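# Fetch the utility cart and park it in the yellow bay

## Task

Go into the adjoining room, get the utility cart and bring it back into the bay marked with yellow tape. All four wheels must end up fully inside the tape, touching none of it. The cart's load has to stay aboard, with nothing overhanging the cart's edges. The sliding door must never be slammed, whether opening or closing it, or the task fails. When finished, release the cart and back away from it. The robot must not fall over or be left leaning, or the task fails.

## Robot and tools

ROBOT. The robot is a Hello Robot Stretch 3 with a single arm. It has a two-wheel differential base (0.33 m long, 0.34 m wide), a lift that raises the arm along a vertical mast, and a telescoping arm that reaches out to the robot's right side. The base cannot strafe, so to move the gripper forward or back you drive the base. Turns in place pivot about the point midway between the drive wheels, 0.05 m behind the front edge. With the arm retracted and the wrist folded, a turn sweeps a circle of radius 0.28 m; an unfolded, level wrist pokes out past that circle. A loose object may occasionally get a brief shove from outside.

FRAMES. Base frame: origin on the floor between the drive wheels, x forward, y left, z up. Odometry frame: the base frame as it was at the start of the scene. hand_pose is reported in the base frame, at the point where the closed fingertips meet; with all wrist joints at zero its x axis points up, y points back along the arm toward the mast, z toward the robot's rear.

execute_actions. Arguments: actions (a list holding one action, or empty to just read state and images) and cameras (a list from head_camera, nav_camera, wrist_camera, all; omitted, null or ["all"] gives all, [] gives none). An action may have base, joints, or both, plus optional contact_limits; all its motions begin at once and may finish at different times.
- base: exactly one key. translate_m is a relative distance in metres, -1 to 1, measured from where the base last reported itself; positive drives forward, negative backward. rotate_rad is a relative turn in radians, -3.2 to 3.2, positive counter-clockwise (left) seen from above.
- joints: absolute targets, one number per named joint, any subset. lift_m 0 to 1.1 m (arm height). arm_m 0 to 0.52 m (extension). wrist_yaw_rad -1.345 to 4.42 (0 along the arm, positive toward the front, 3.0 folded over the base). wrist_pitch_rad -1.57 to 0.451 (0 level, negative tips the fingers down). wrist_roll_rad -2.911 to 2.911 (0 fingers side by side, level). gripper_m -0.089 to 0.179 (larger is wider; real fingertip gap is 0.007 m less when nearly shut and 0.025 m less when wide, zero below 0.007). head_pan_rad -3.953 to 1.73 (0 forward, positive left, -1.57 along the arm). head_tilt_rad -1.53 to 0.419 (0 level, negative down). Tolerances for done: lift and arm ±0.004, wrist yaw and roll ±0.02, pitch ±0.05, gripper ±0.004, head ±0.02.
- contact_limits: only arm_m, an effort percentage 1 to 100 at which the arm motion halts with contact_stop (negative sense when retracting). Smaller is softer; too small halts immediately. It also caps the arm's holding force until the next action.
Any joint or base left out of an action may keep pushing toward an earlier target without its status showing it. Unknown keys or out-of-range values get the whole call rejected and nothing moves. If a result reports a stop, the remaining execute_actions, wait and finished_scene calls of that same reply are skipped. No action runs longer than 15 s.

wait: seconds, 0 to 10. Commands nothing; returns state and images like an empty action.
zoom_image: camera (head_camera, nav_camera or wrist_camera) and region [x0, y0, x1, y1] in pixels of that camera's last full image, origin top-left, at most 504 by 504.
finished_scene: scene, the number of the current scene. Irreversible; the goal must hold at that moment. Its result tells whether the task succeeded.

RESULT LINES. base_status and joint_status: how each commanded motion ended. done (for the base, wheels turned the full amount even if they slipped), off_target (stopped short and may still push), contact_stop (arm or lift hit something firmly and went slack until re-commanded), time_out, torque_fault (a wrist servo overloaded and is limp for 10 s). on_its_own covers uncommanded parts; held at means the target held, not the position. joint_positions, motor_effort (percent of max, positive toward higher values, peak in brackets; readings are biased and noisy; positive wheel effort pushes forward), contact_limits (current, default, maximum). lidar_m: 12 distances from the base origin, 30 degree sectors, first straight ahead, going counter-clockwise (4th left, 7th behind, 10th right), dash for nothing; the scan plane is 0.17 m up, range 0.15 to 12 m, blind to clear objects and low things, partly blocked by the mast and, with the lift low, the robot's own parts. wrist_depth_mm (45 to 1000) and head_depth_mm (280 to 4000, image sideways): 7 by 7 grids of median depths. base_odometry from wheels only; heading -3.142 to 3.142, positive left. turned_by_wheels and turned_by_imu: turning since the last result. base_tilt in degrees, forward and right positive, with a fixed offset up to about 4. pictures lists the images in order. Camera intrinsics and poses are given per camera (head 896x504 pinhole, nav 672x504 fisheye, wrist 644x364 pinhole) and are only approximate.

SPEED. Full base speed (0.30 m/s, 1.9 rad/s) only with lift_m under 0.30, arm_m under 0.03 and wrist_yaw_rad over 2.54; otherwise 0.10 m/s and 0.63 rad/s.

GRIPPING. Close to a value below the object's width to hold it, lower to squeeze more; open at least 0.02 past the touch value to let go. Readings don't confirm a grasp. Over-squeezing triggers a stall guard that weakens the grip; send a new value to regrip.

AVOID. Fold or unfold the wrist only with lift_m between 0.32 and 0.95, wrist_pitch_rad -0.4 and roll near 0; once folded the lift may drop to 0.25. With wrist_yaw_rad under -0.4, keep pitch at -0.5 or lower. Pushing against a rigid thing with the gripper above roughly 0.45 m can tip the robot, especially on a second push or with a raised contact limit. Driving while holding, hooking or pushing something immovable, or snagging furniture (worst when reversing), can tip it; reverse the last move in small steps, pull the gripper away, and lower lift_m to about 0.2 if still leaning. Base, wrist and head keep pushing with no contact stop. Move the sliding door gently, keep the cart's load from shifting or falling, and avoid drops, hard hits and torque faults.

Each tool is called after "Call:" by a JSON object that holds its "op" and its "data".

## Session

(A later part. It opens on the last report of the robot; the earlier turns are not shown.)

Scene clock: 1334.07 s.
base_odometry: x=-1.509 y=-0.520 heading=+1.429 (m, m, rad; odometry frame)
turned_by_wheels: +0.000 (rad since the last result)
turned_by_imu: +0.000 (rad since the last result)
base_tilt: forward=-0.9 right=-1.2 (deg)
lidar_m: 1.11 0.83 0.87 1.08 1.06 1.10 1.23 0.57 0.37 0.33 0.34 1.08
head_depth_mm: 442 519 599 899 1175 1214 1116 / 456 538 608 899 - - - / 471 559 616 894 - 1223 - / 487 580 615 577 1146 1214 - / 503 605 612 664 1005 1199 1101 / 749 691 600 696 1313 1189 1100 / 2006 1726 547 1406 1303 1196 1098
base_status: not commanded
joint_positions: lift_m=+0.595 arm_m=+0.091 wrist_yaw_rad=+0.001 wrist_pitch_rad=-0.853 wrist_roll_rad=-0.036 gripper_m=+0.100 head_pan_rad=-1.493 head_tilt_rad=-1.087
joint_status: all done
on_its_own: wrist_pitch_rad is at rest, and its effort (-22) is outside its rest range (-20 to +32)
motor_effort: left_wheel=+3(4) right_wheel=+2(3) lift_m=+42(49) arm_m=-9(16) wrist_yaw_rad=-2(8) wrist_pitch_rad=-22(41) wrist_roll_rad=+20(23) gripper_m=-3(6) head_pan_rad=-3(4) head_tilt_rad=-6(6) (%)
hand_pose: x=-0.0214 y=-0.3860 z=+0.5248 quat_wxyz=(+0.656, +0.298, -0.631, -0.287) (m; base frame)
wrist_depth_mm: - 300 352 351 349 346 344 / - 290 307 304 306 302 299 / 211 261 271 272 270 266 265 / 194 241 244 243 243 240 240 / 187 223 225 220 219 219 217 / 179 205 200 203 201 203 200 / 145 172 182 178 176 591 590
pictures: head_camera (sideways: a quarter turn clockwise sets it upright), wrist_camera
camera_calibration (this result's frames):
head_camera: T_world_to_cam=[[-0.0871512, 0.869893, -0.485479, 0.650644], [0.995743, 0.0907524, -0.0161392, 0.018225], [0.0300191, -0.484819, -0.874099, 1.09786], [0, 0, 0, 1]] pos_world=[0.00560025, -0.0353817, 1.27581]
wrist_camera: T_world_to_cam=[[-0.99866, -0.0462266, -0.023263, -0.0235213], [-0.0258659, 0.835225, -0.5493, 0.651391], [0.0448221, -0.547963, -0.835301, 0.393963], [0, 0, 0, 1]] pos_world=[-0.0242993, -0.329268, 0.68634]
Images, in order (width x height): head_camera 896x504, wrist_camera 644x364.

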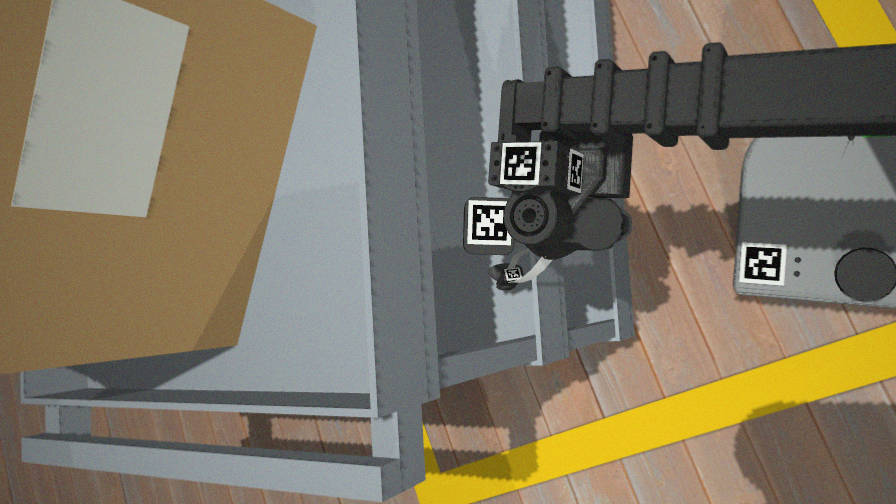

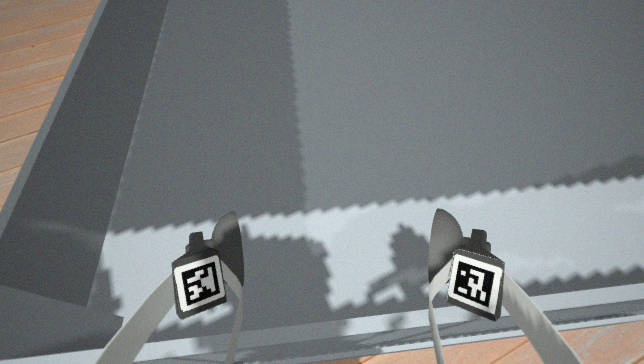

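Call:
{"op": "execute_actions", "data": {"actions": [{"joints":{"wrist_pitch_rad":-0.58,"lift_m":0.615}}], "cameras": []}}

Call:
{"op": "execute_actions", "data": {"actions": [{"joints":{"arm_m":0.0,"head_pan_rad":-0.4,"head_tilt_rad":-0.9},"base":{"rotate_rad":-1.05}}], "cameras": ["nav_camera"]}}

Scene clock: 1373.00 s.
base_odometry: x=-1.509 y=-0.520 heading=+1.429 (m, m, rad; odometry frame)
turned_by_wheels: +0.000 (rad since the last result)
turned_by_imu: +0.001 (rad since the last result)
base_tilt: forward=-1.0 right=-1.2 (deg)
lidar_m: 1.10 0.83 0.87 1.07 1.06 1.09 1.23 0.57 0.37 0.34 0.34 1.08
head_depth_mm: 443 521 598 897 1171 1227 1111 / 456 540 608 901 - - - / 471 562 618 567 - 1224 - / 488 581 613 566 1140 1218 - / 505 612 613 666 988 1201 1103 / 749 703 594 696 1306 1194 1101 / 1998 1720 543 1392 1307 1188 1096
base_status: not commanded
joint_positions: lift_m=+0.615 arm_m=+0.090 wrist_yaw_rad=+0.001 wrist_pitch_rad=-0.597 wrist_roll_rad=-0.006 gripper_m=+0.100 head_pan_rad=-1.493 head_tilt_rad=-1.087
joint_status: all done
motor_effort: left_wheel=+4(4) right_wheel=-2(1) lift_m=+51(54) arm_m=-5(8) wrist_yaw_rad=-3(2) wrist_pitch_rad=+5(21) wrist_roll_rad=+3(20) gripper_m=+0(3) head_pan_rad=-4(3) head_tilt_rad=-6(6) (%)
hand_pose: x=-0.0213 y=-0.4337 z=+0.5894 quat_wxyz=(+0.678, +0.209, -0.673, -0.207) (m; base frame)
wrist_depth_mm: - - - - - 994 737 / - - 468 487 490 505 456 / - - 440 436 432 425 419 / - 343 366 362 355 351 345 / 928 282 322 307 306 302 296 / 778 251 264 270 266 264 259 / 200 233 241 238 236 234 232
pictures: none
No camera images: the call's "cameras" was empty. Leave "cameras" out to get every camera's image.

Scene clock: 1375.60 s.
base_odometry: x=-1.509 y=-0.520 heading=+0.379 (m, m, rad; odometry frame)
turned_by_wheels: -1.050 (rad since the last result)
turned_by_imu: -1.047 (rad since the last result)
base_tilt: forward=-1.1 right=-1.2 (deg)
lidar_m: 0.34 1.08 1.11 0.83 0.87 1.07 1.05 1.10 1.23 0.57 0.37 0.33
head_depth_mm: 524 456 526 607 869 1039 1141 / 521 471 547 622 865 1021 1137 / 518 488 573 634 860 848 1139 / 515 508 600 634 859 842 1120 / 2431 537 663 632 604 840 1108 / 2513 2399 730 660 601 1258 1126 / 2389 2366 1908 575 1373 1251 1126
base_status: done
joint_positions: lift_m=+0.615 arm_m=+0.000 wrist_yaw_rad=+0.001 wrist_pitch_rad=-0.596 wrist_roll_rad=-0.005 gripper_m=+0.100 head_pan_rad=-0.407 head_tilt_rad=-0.902
joint_status: all done
motor_effort: left_wheel=+4(9) right_wheel=-4(9) lift_m=+51(51) arm_m=-4(3) wrist_yaw_rad=-2(2) wrist_pitch_rad=+5(5) wrist_roll_rad=+3(3) gripper_m=+1(0) head_pan_rad=+3(34) head_tilt_rad=+0(15) (%)
hand_pose: x=-0.0213 y=-0.3438 z=+0.5895 quat_wxyz=(+0.678, +0.209, -0.674, -0.207) (m; base frame)
wrist_depth_mm: 942 924 898 891 889 875 856 / 523 461 987 - 991 962 963 / 460 455 441 - - - - / 378 321 - - - - - / 260 332 715 901 889 877 846 / 266 640 759 781 768 762 754 / 546 561 666 702 675 672 674
pictures: nav_camera (sideways: a quarter turn counterclockwise sets it upright)
camera_calibration (this result's frames):
nav_camera: T_world_to_cam=[[0.70033, -0.341567, 0.626794, -0.771608], [-0.419578, -0.907357, -0.0256557, 0.083604], [0.577489, -0.245021, -0.778763, 0.967108], [0, 0, 0, 1]] pos_world=[0.0169648, 0.0492642, 1.23893]
Images, in order (width x height): nav_camera 672x504.

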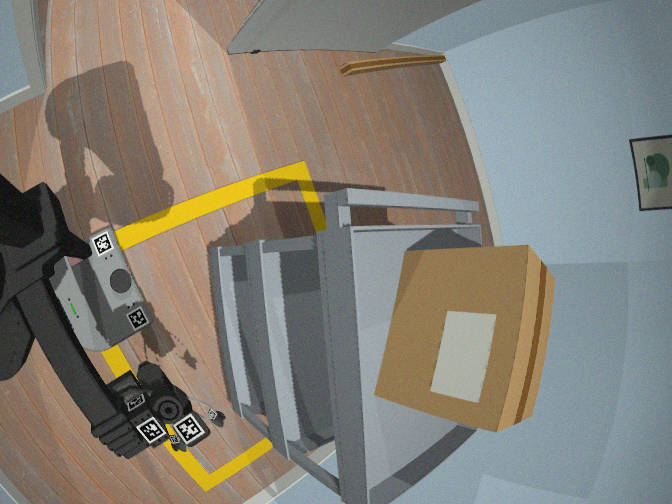

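Call:
{"op": "execute_actions", "data": {"actions": [{"base":{"translate_m":-0.5},"joints":{"lift_m":0.2,"wrist_yaw_rad":1.3,"wrist_pitch_rad":-0.3,"head_pan_rad":-0.3,"head_tilt_rad":-0.8}}]}}

Scene clock: 1388.73 s.
base_odometry: x=-1.973 y=-0.706 heading=+0.380 (m, m, rad; odometry frame)
turned_by_wheels: +0.000 (rad since the last result)
turned_by_imu: +0.002 (rad since the last result)
base_tilt: forward=-1.0 right=-1.2 (deg)
lidar_m: 0.81 1.49 0.87 0.85 0.75 0.56 0.54 0.57 0.80 1.18 1.24 0.80
head_depth_mm: 1850 1114 978 1170 1529 1338 1169 / 961 1100 979 1211 1400 1329 1168 / 801 881 932 1198 1427 1321 1162 / 824 907 889 1207 1426 1323 1161 / 852 954 890 1191 1421 1311 1165 / 2678 1034 903 1182 1459 1307 1155 / 2747 2814 2084 1808 1525 1319 1152
base_status: done
joint_positions: lift_m=+0.200 arm_m=+0.000 wrist_yaw_rad=+1.298 wrist_pitch_rad=-0.319 wrist_roll_rad=-0.005 gripper_m=+0.100 head_pan_rad=-0.307 head_tilt_rad=-0.803
joint_status: all done
motor_effort: left_wheel=+4(5) right_wheel=-3(8) lift_m=+26(48) arm_m=-4(4) wrist_yaw_rad=+2(1) wrist_pitch_rad=+6(5) wrist_roll_rad=+3(3) gripper_m=+0(1) head_pan_rad=+2(13) head_tilt_rad=+1(12) (%)
hand_pose: x=+0.2057 y=-0.2089 z=+0.2360 quat_wxyz=(+0.625, +0.511, -0.487, +0.334) (m; base frame)
wrist_depth_mm: - - - - - - 951 / - - 760 - 644 - 953 / - - 915 905 734 - 890 / 775 735 732 713 717 691 677 / 566 566 570 546 551 532 526 / 457 452 428 442 440 432 429 / 380 377 374 368 363 365 360
pictures: head_camera (sideways: a quarter turn clockwise sets it upright), nav_camera (sideways: a quarter turn counterclockwise sets it upright), wrist_camera
camera_calibration (this result's frames):
head_camera: T_world_to_cam=[[-0.676416, 0.194188, -0.71046, 0.947359], [0.294436, 0.955479, -0.0191691, 0.0264542], [0.675107, -0.222151, -0.703477, 0.872085], [0, 0, 0, 1]] pos_world=[0.0442694, -0.0155073, 1.28706]
nav_camera: T_world_to_cam=[[0.668225, -0.24999, 0.700699, -0.867715], [-0.324272, -0.945546, -0.0281016, 0.0862103], [0.669569, -0.208439, -0.712903, 0.8809], [0, 0, 0, 1]] pos_world=[0.0179617, 0.0482093, 1.23843]
wrist_camera: T_world_to_cam=[[-0.229668, -0.972887, -0.0272582, -0.146083], [-0.421563, 0.124683, -0.898186, 0.365926], [0.877232, -0.194794, -0.438769, 0.0486032], [0, 0, 0, 1]] pos_world=[0.0780742, -0.17828, 0.346014]
Images, in order (width x height): head_camera 896x504, nav_camera 672x504, wrist_camera 644x364.

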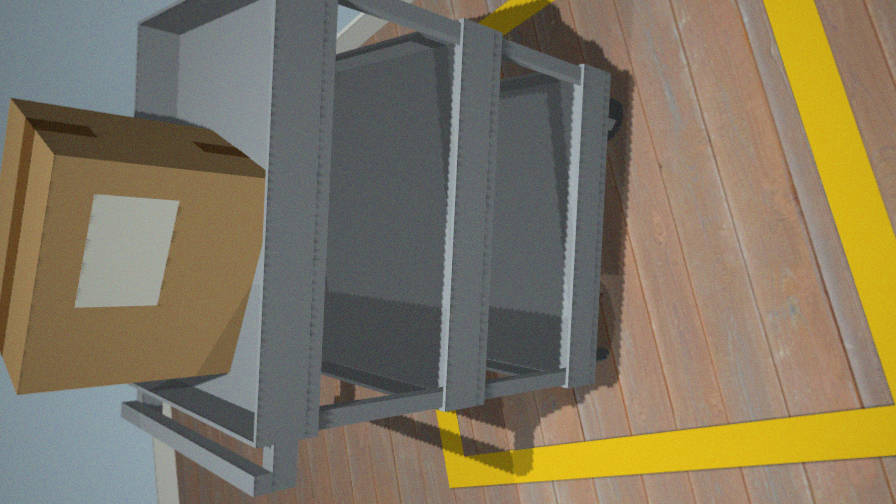

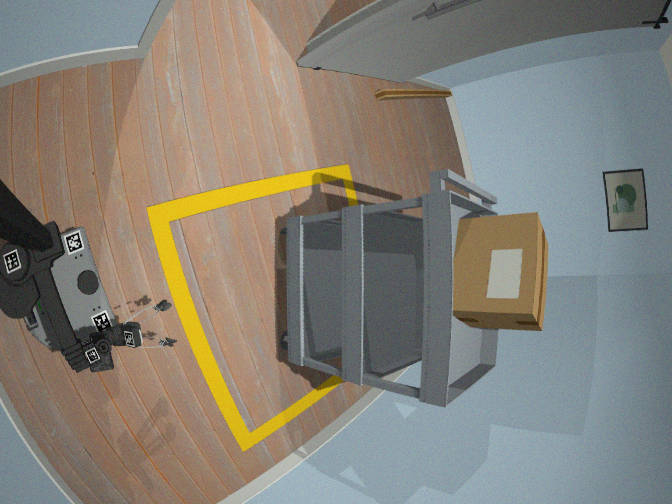

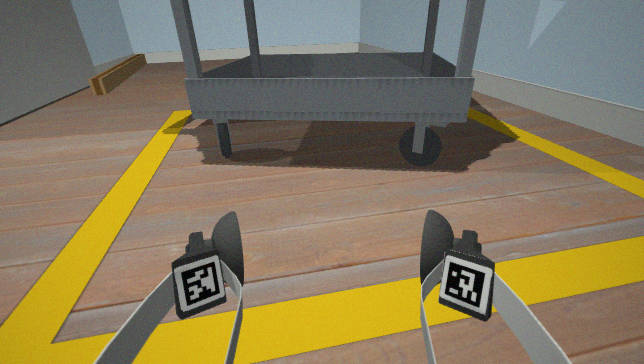

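Call:
{"op": "finished_scene", "data": {"scene": 1}}

The scene is finished: the task was done.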